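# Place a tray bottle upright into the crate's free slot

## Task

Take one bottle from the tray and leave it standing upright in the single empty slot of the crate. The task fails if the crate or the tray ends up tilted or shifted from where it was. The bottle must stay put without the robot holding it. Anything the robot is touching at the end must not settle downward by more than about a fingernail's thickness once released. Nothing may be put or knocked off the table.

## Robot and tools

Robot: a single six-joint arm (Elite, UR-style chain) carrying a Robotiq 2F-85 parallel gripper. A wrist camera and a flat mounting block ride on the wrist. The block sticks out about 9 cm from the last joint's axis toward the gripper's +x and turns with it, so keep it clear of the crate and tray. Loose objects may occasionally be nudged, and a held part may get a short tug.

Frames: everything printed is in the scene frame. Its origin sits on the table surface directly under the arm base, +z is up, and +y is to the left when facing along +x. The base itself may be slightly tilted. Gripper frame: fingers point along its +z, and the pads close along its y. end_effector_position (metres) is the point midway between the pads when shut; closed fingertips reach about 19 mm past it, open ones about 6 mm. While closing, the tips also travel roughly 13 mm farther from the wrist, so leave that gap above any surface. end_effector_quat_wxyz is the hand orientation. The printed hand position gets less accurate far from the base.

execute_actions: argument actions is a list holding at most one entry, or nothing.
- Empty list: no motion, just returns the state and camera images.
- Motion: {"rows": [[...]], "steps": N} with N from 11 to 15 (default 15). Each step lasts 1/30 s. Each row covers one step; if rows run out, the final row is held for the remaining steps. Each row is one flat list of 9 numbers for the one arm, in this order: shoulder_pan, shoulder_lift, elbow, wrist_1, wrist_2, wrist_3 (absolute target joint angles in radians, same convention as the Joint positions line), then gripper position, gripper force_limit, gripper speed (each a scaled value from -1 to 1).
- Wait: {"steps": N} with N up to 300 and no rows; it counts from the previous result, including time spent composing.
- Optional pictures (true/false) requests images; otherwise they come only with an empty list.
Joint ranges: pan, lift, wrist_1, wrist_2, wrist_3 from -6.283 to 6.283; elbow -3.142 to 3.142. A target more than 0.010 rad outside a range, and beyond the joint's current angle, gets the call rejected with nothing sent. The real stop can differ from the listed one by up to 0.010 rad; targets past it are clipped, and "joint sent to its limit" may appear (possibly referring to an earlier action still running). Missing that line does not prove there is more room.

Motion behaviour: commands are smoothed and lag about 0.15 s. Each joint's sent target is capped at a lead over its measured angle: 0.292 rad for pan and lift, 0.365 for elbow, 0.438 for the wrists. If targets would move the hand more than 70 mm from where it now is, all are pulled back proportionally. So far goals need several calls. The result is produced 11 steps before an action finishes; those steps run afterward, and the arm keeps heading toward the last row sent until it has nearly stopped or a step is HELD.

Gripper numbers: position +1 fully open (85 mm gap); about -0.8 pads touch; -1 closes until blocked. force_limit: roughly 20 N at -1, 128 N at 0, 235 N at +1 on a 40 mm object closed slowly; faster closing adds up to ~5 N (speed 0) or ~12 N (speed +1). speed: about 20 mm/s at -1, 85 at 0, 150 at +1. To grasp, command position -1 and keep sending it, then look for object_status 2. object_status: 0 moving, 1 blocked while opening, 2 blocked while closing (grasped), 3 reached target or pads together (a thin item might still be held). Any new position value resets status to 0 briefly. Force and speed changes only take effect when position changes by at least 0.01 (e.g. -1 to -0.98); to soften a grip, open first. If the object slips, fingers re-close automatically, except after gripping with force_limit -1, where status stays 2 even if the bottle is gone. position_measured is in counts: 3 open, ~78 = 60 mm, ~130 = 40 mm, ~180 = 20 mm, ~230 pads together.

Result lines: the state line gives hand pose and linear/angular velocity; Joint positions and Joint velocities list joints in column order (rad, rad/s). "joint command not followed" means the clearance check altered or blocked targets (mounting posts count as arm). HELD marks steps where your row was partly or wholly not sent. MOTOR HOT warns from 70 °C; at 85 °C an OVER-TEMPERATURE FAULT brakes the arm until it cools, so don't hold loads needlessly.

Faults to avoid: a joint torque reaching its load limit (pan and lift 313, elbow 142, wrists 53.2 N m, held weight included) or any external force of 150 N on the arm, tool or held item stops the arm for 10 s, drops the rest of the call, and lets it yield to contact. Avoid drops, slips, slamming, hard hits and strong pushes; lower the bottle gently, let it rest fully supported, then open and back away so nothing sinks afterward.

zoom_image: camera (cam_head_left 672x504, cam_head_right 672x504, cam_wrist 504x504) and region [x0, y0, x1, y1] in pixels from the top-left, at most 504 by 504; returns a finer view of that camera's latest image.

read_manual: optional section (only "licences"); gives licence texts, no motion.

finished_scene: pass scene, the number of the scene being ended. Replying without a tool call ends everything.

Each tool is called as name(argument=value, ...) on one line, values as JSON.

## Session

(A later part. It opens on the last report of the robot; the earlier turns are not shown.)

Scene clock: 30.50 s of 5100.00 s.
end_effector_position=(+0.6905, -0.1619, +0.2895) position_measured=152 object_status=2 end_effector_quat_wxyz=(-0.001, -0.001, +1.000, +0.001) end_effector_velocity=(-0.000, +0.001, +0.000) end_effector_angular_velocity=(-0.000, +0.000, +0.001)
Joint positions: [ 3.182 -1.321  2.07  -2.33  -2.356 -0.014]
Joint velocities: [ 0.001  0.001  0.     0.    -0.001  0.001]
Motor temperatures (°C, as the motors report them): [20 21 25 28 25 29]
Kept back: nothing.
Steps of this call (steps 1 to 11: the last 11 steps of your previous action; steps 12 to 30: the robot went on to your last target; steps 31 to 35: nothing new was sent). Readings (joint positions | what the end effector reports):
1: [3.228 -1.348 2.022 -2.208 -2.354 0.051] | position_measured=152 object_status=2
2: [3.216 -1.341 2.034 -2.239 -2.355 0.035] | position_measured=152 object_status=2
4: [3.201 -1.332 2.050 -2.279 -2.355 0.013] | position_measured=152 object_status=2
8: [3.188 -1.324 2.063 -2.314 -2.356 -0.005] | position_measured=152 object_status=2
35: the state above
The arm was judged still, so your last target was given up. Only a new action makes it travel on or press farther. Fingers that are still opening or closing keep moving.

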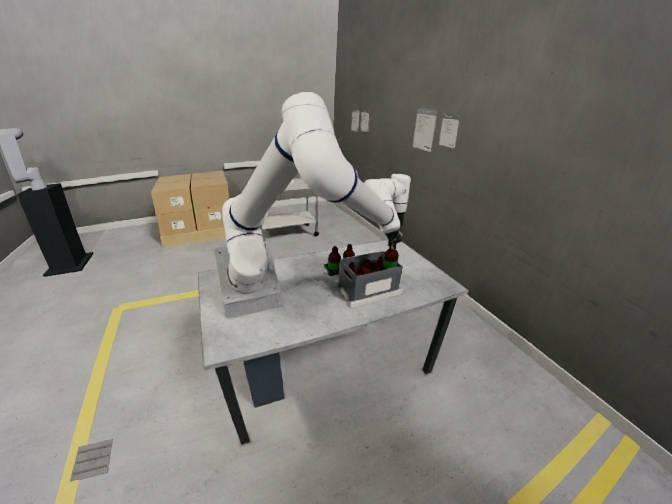

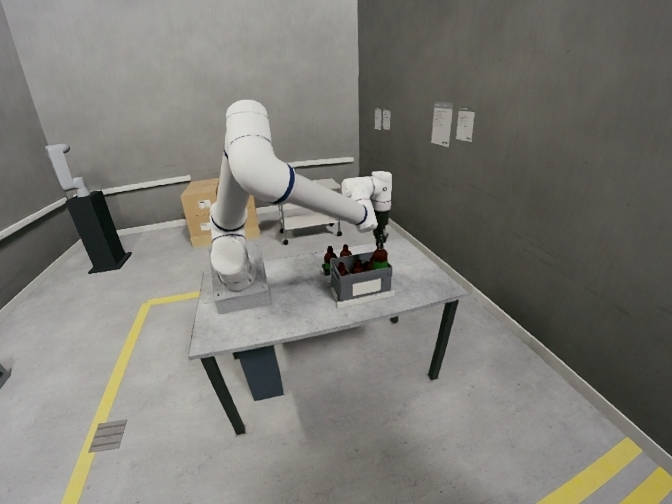

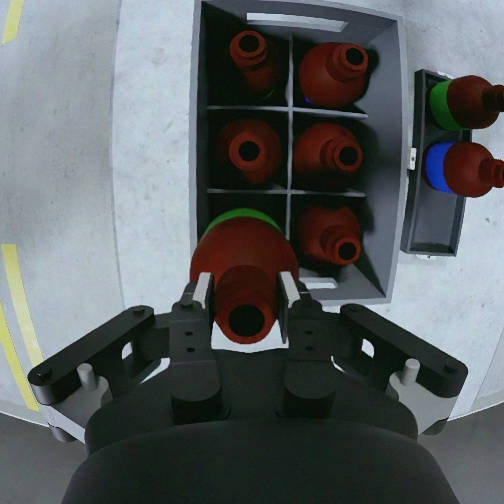

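execute_actions(actions=[{"rows":[[3.1818,-1.3208,2.0699,-2.3297,-2.3561,-0.8,-1,-0.3,-0.3]]}])

execute_actions(actions=[{"rows":[[3.165,-1.305,2.0825,-2.374,-2.355,-0.82,-1,-0.3,-0.3],[3.165,-1.305,2.0825,-2.374,-2.355,-0.82,-1,-0.3,-0.3],[3.165,-1.305,2.0825,-2.374,-2.355,-0.82,-1,-0.3,-0.3],[3.149,-1.29,2.095,-2.418,-2.355,-0.845,-1,-0.3,-0.3],[3.149,-1.29,2.095,-2.418,-2.355,-0.845,-1,-0.3,-0.3],[3.149,-1.29,2.095,-2.418,-2.355,-0.845,-1,-0.3,-0.3],[3.133,-1.274,2.1075,-2.4625,-2.354,-0.87,-1,-0.3,-0.3],[3.133,-1.274,2.1075,-2.4625,-2.354,-0.87,-1,-0.3,-0.3],[3.133,-1.274,2.1075,-2.4625,-2.354,-0.87,-1,-0.3,-0.3],[3.1166,-1.2587,2.1199,-2.5068,-2.3534,-0.891,-1,-0.3,-0.3]]}])

execute_actions(actions=[{"steps":30}], pictures=true)

Scene clock: 31.57 s of 5100.00 s.
end_effector_position=(+0.6905, -0.1619, +0.2895) position_measured=152 object_status=2 end_effector_quat_wxyz=(-0.001, -0.066, +0.998, +0.001) end_effector_velocity=(-0.000, +0.001, -0.000) end_effector_angular_velocity=(+0.004, -0.002, +1.810)
Joint positions: [ 3.182 -1.321  2.07  -2.33  -2.356 -0.145]
Joint velocities: [ 0.001  0.001 -0.     0.     0.    -1.809]
Motor temperatures (°C, as the motors report them): [20 21 25 28 25 29]
Steps of this call (steps 1 to 28: nothing new was sent; steps 29 to 32: the first 4 steps of this action). Readings (joint positions | what the end effector reports):
29: [3.182 -1.321 2.070 -2.330 -2.356 -0.018] | position_measured=152 object_status=2
30: [3.182 -1.321 2.070 -2.330 -2.356 -0.044] | position_measured=152 object_status=2
32: the state above

Scene clock: 32.07 s of 5100.00 s.
end_effector_position=(+0.6909, -0.1613, +0.2787) position_measured=152 object_status=2 end_effector_quat_wxyz=(-0.001, -0.376, +0.927, +0.001) end_effector_velocity=(+0.018, -0.005, -0.108) end_effector_angular_velocity=(+0.004, -0.032, +0.105)
Joint positions: [ 3.171 -1.311  2.078 -2.358 -2.356 -0.798]
Joint velocities: [-0.117  0.106  0.076 -0.343  0.007 -0.301]
Motor temperatures (°C, as the motors report them): [20 21 25 28 25 29]
Steps of this call (steps 1 to 11: the last 11 steps of your previous action; steps 12 to 15: the first 4 steps of this action). Readings (joint positions | what the end effector reports):
12: [3.181 -1.320 2.070 -2.331 -2.356 -0.765] | position_measured=152 object_status=2
13: [3.178 -1.317 2.073 -2.342 -2.356 -0.779] | position_measured=152 object_status=2
15: the state above

Scene clock: 33.07 s of 5100.00 s.
end_effector_position=(+0.6903, -0.1599, +0.2245) position_measured=152 object_status=2 end_effector_quat_wxyz=(-0.001, -0.383, +0.924, +0.001) end_effector_velocity=(-0.000, +0.001, -0.000) end_effector_angular_velocity=(+0.000, -0.000, +0.001)
Joint positions: [ 3.117 -1.259  2.12  -2.507 -2.353 -0.891]
Joint velocities: [ 0.     0.001  0.    -0.001  0.    -0.001]
Motor temperatures (°C, as the motors report them): [20 21 25 28 25 29]
Kept back: nothing.
Steps of this call (steps 1 to 11: the last 11 steps of your previous action; steps 12 to 30: the robot went on to your last target). Readings (joint positions | what the end effector reports):
1: [3.166 -1.306 2.082 -2.372 -2.356 -0.809] | position_measured=152 object_status=2
2: [3.161 -1.302 2.086 -2.384 -2.355 -0.818] | position_measured=152 object_status=2
4: [3.152 -1.293 2.092 -2.411 -2.355 -0.837] | position_measured=152 object_status=2
8: [3.131 -1.273 2.109 -2.466 -2.354 -0.869] | position_measured=152 object_status=2
30: the state above
The arm was judged still, so your last target was given up. Only a new action makes it travel on or press farther. Fingers that are still opening or closing keep moving.

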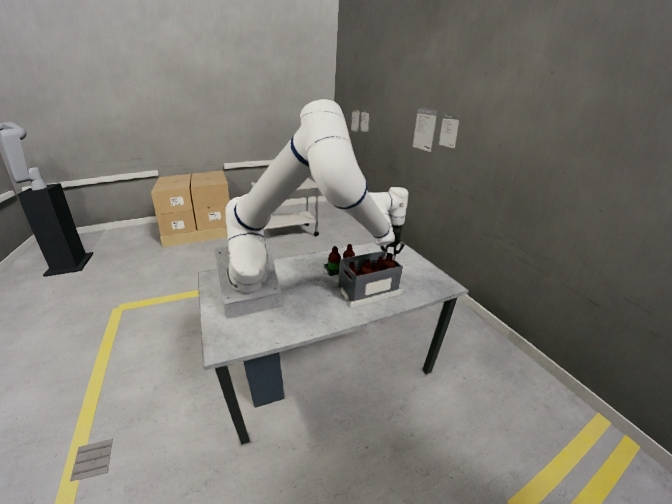

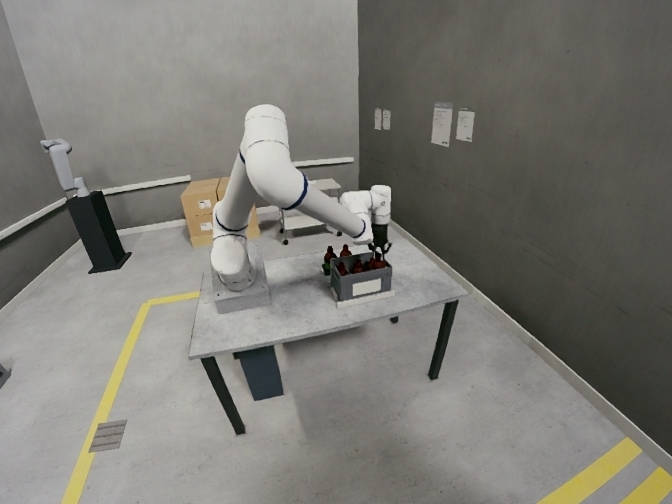

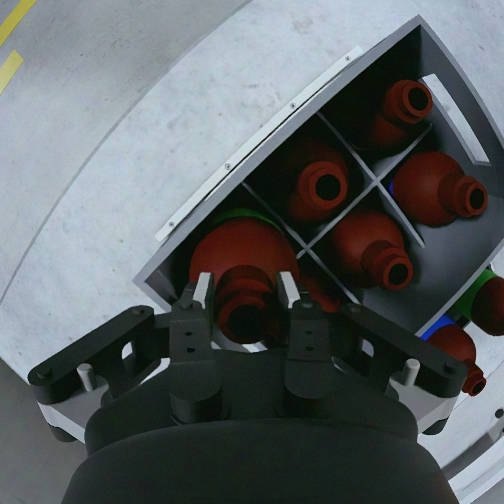

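execute_actions(actions=[{"rows":[[3.101,-1.2415,2.128,-2.5474,-2.352,-0.913,-1,-0.3,-0.3],[3.101,-1.2415,2.128,-2.5474,-2.352,-0.913,-1,-0.3,-0.3],[3.101,-1.2415,2.128,-2.5474,-2.352,-0.913,-1,-0.3,-0.3],[3.0854,-1.2243,2.136,-2.588,-2.35,-0.935,-1,-0.3,-0.3],[3.0854,-1.2243,2.136,-2.588,-2.35,-0.935,-1,-0.3,-0.3],[3.0854,-1.2243,2.136,-2.588,-2.35,-0.935,-1,-0.3,-0.3],[3.0698,-1.2071,2.144,-2.6286,-2.3485,-0.957,-1,-0.3,-0.3],[3.0698,-1.2071,2.144,-2.6286,-2.3485,-0.957,-1,-0.3,-0.3],[3.0698,-1.2071,2.144,-2.6286,-2.3485,-0.957,-1,-0.3,-0.3],[3.0542,-1.1899,2.1521,-2.6692,-2.3468,-0.978,-1,-0.3,-0.3]]}])

execute_actions(actions=[{"steps":30}], pictures=true)

zoom_image(camera="cam_head_left", region=[330, 220, 430, 295])

Scene clock: 33.77 s of 5100.00 s.
end_effector_position=(+0.6907, -0.1597, +0.2148) position_measured=152 object_status=2 end_effector_quat_wxyz=(-0.001, -0.384, +0.924, +0.001) end_effector_velocity=(+0.016, -0.006, -0.101) end_effector_angular_velocity=(+0.001, -0.028, -0.015)
Joint positions: [ 3.107 -1.248  2.125 -2.532 -2.352 -0.905]
Joint velocities: [-0.11   0.119  0.047 -0.315  0.013 -0.168]
Motor temperatures (°C, as the motors report them): [20 21 25 28 25 29]
Steps of this call (steps 1 to 17: nothing new was sent; steps 18 to 21: the first 4 steps of this action). Readings (joint positions | what the end effector reports):
18: [3.116 -1.258 2.120 -2.508 -2.353 -0.892] | position_measured=152 object_status=2
19: [3.113 -1.254 2.122 -2.518 -2.353 -0.897] | position_measured=152 object_status=2
21: the state above

Scene clock: 34.77 s of 5100.00 s.
end_effector_position=(+0.6902, -0.1598, +0.1646) position_measured=152 object_status=2 end_effector_quat_wxyz=(-0.001, -0.383, +0.924, +0.001) end_effector_velocity=(+0.000, -0.000, +0.000) end_effector_angular_velocity=(-0.001, -0.001, -0.000)
Joint positions: [ 3.054 -1.19   2.152 -2.669 -2.347 -0.978]
Joint velocities: [ 0.    -0.     0.    -0.001 -0.    -0.   ]
Motor temperatures (°C, as the motors report them): [20 21 25 28 25 29]
Kept back: nothing.
Steps of this call (steps 1 to 11: the last 11 steps of your previous action; steps 12 to 30: the robot went on to your last target). Readings (joint positions | what the end effector reports):
1: [3.102 -1.242 2.127 -2.546 -2.352 -0.912] | position_measured=152 object_status=2
2: [3.097 -1.237 2.130 -2.557 -2.351 -0.918] | position_measured=152 object_status=2
4: [3.088 -1.227 2.134 -2.581 -2.350 -0.931] | position_measured=152 object_status=2
8: [3.068 -1.205 2.145 -2.632 -2.348 -0.959] | position_measured=152 object_status=2
30: the state above
The arm was judged still, so your last target was given up. Only a new action makes it travel on or press farther. Fingers that are still opening or closing keep moving.

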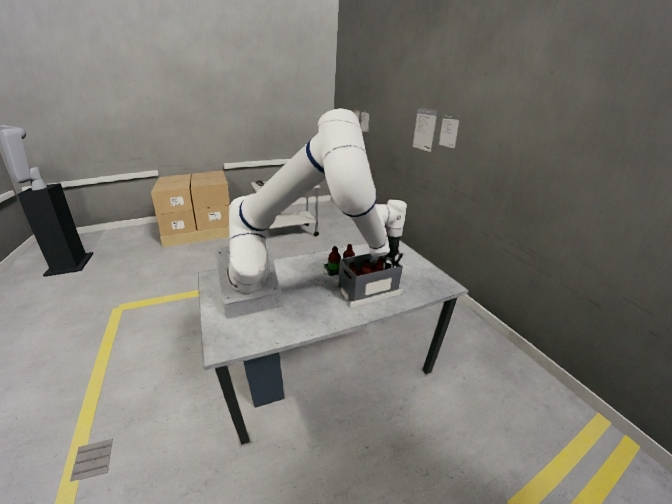

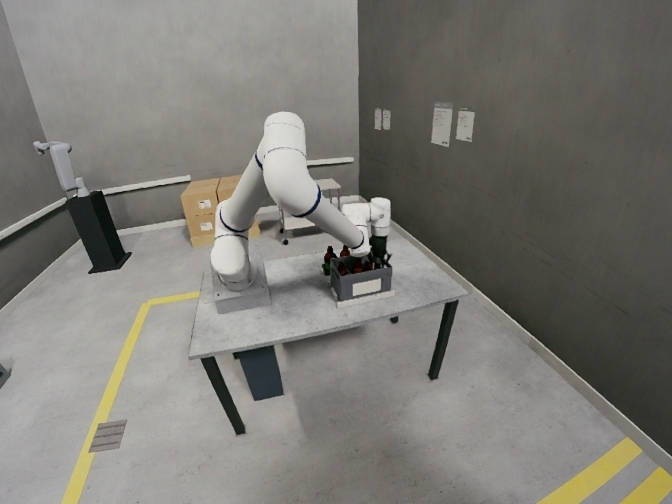

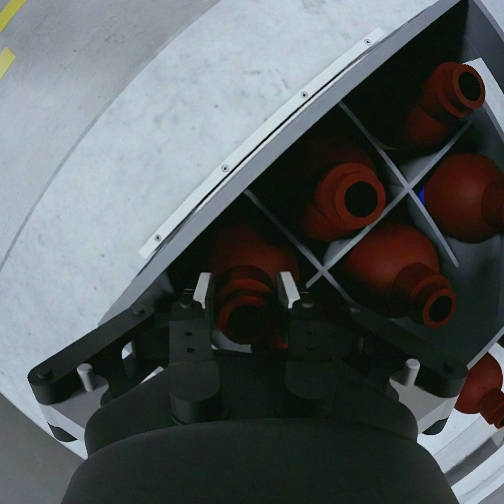

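Region (330, 220, 430, 295) of cam_head_left's 672x504 image, scaled by 5.040, with more detail than that image has; it fills the top 378 rows of this view, and the rest is white.

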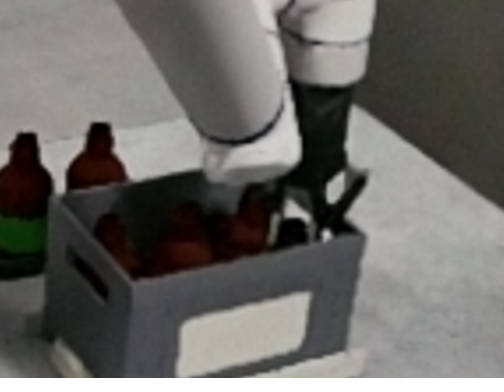

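execute_actions(actions=[{"rows":[[3.0469,-1.1816,2.1553,-2.6878,-2.346,-0.988,-1,-0.3,-0.3]]}])

execute_actions(actions=[{"rows":[[3.0469,-1.1816,2.1553,-2.6878,-2.346,-0.988,0.03,-0.3,-0.6]]}], pictures=true)

execute_actions(actions=[{"rows":[[3.1166,-1.2587,2.1199,-2.5068,-2.3534,-0.891,0.03,-0.3,-0.6]]}])

execute_actions(actions=[{"rows":[[3.1818,-1.3208,2.0699,-2.3297,-2.3561,-0.8,0.03,-0.3,-0.6]]}])

execute_actions(actions=[{"steps":25}], pictures=true)

Scene clock: 35.53 s of 5100.00 s.
end_effector_position=(+0.6901, -0.1598, +0.1604) position_measured=152 object_status=2 end_effector_quat_wxyz=(-0.001, -0.383, +0.924, +0.001) end_effector_velocity=(+0.001, -0.002, -0.023) end_effector_angular_velocity=(-0.002, -0.003, -0.004)
Joint positions: [ 3.05  -1.185  2.154 -2.68  -2.346 -0.984]
Joint velocities: [-0.026  0.028  0.008 -0.066  0.002 -0.035]
Motor temperatures (°C, as the motors report them): [20 21 25 28 25 29]
Steps of this call (steps 1 to 19: nothing new was sent; steps 20 to 23: the first 4 steps of this action). Readings (joint positions | what the end effector reports):
20: [3.054 -1.190 2.152 -2.670 -2.347 -0.978] | position_measured=152 object_status=2
21: [3.052 -1.188 2.153 -2.674 -2.347 -0.981] | position_measured=152 object_status=2
23: the state above

Scene clock: 36.03 s of 5100.00 s.
end_effector_position=(+0.6900, -0.1599, +0.1577) position_measured=146 object_status=0 end_effector_quat_wxyz=(-0.001, -0.383, +0.924, +0.001) end_effector_velocity=(+0.000, -0.000, +0.001) end_effector_angular_velocity=(+0.000, -0.002, -0.001)
Joint positions: [ 3.047 -1.182  2.155 -2.688 -2.346 -0.988]
Joint velocities: [ 0.    -0.002  0.    -0.001  0.001 -0.001]
Motor temperatures (°C, as the motors report them): [20 21 25 28 25 29]
Steps of this call (steps 1 to 11: the last 11 steps of your previous action; steps 12 to 15: the first 4 steps of this action). Readings (joint positions | what the end effector reports):
12: [3.047 -1.182 2.155 -2.688 -2.346 -0.988] | position_measured=152 object_status=0
13: [3.047 -1.182 2.155 -2.688 -2.346 -0.988] | position_measured=152 object_status=0
15: the state above

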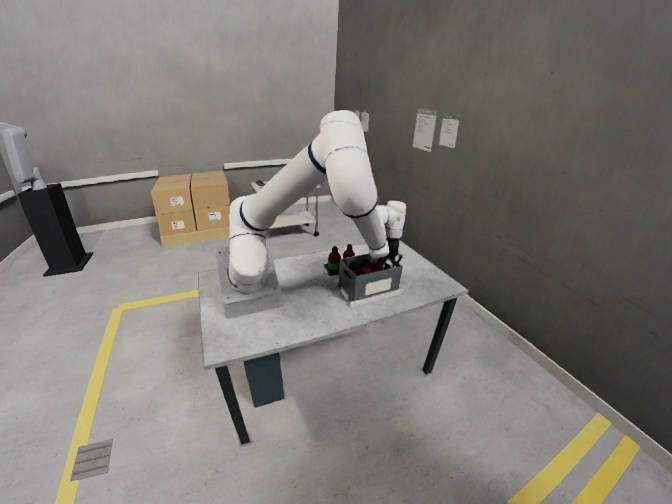

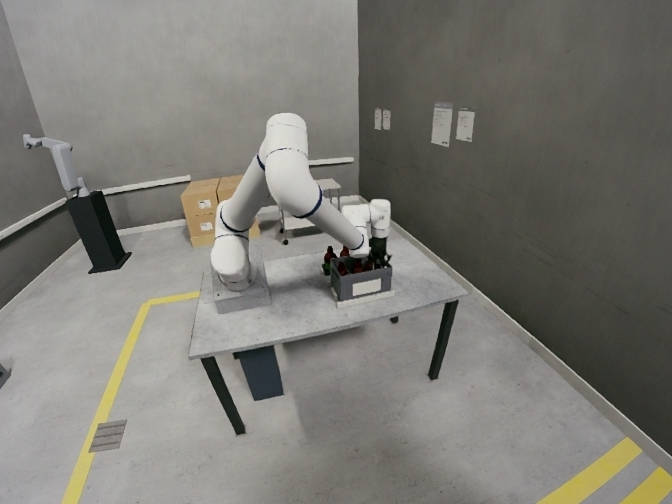

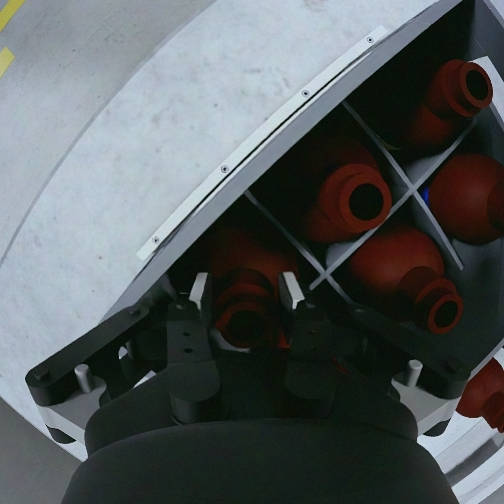

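Scene clock: 36.53 s of 5100.00 s.
end_effector_position=(+0.6918, -0.1600, +0.1935) position_measured=126 object_status=3 end_effector_quat_wxyz=(-0.000, -0.383, +0.924, +0.001) end_effector_velocity=(-0.001, -0.000, +0.273) end_effector_angular_velocity=(-0.000, -0.002, +0.008)
Joint positions: [ 3.084 -1.223  2.136 -2.591 -2.35  -0.936]
Joint velocities: [ 0.284 -0.315 -0.141  0.732 -0.03   0.386]
Motor temperatures (°C, as the motors report them): [20 21 25 28 25 29]
Steps of this call (steps 1 to 11: the last 11 steps of your previous action; steps 12 to 15: the first 4 steps of this action). Readings (joint positions | what the end effector reports):
12: [3.048 -1.183 2.155 -2.684 -2.346 -0.986] | position_measured=126 object_status=0
13: [3.058 -1.193 2.151 -2.658 -2.347 -0.972] | position_measured=126 object_status=0
15: the state above

Scene clock: 37.03 s of 5100.00 s.
end_effector_position=(+0.6923, -0.1612, +0.2595) position_measured=126 object_status=3 end_effector_quat_wxyz=(+0.000, -0.383, +0.924, +0.001) end_effector_velocity=(-0.007, -0.004, +0.262) end_effector_angular_velocity=(+0.002, +0.005, +0.018)
Joint positions: [ 3.152 -1.292  2.092 -2.413 -2.355 -0.842]
Joint velocities: [ 0.266 -0.253 -0.192  0.718 -0.01   0.362]
Motor temperatures (°C, as the motors report them): [20 21 25 28 25 29]
Steps of this call (steps 1 to 11: the last 11 steps of your previous action; steps 12 to 15: the first 4 steps of this action). Readings (joint positions | what the end effector reports):
12: [3.117 -1.259 2.119 -2.505 -2.353 -0.890] | position_measured=126 object_status=3
13: [3.126 -1.268 2.113 -2.478 -2.354 -0.876] | position_measured=126 object_status=3
15: the state above

Scene clock: 37.87 s of 5100.00 s.
end_effector_position=(+0.6905, -0.1619, +0.2894) position_measured=126 object_status=3 end_effector_quat_wxyz=(-0.001, -0.384, +0.923, +0.001) end_effector_velocity=(+0.000, +0.000, -0.000) end_effector_angular_velocity=(+0.000, +0.000, +0.000)
Joint positions: [ 3.182 -1.321  2.07  -2.33  -2.356 -0.8  ]
Joint velocities: [-0.     0.001  0.    -0.     0.     0.   ]
Motor temperatures (°C, as the motors report them): [20 21 25 28 25 29]
Kept back: nothing.
Steps of this call (steps 1 to 11: the last 11 steps of your previous action; steps 12 to 25: the robot went on to your last target). Readings (joint positions | what the end effector reports):
1: [3.159 -1.299 2.087 -2.392 -2.355 -0.832] | position_measured=126 object_status=3
2: [3.165 -1.305 2.083 -2.376 -2.355 -0.824] | position_measured=126 object_status=3
4: [3.172 -1.312 2.077 -2.356 -2.356 -0.813] | position_measured=126 object_status=3
8: [3.179 -1.318 2.072 -2.338 -2.356 -0.804] | position_measured=126 object_status=3
25: the state above

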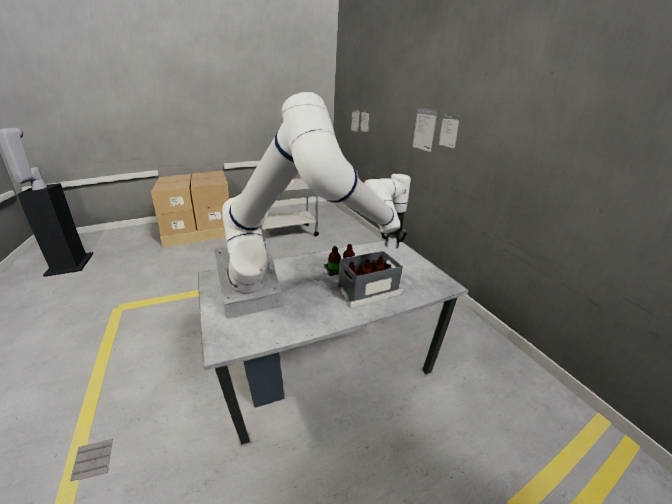

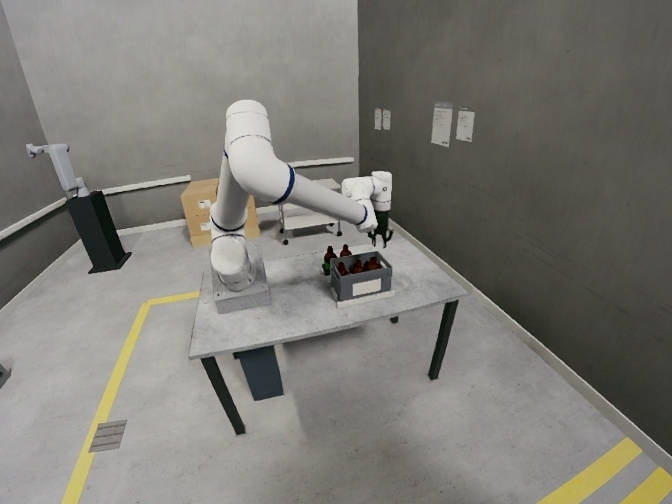

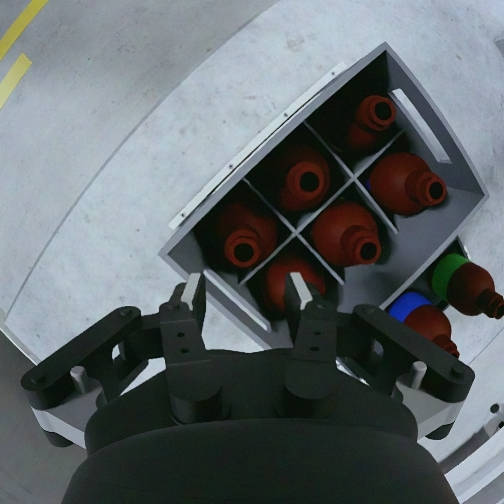

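finished_scene(scene=1)

The scene is finished: the task was done.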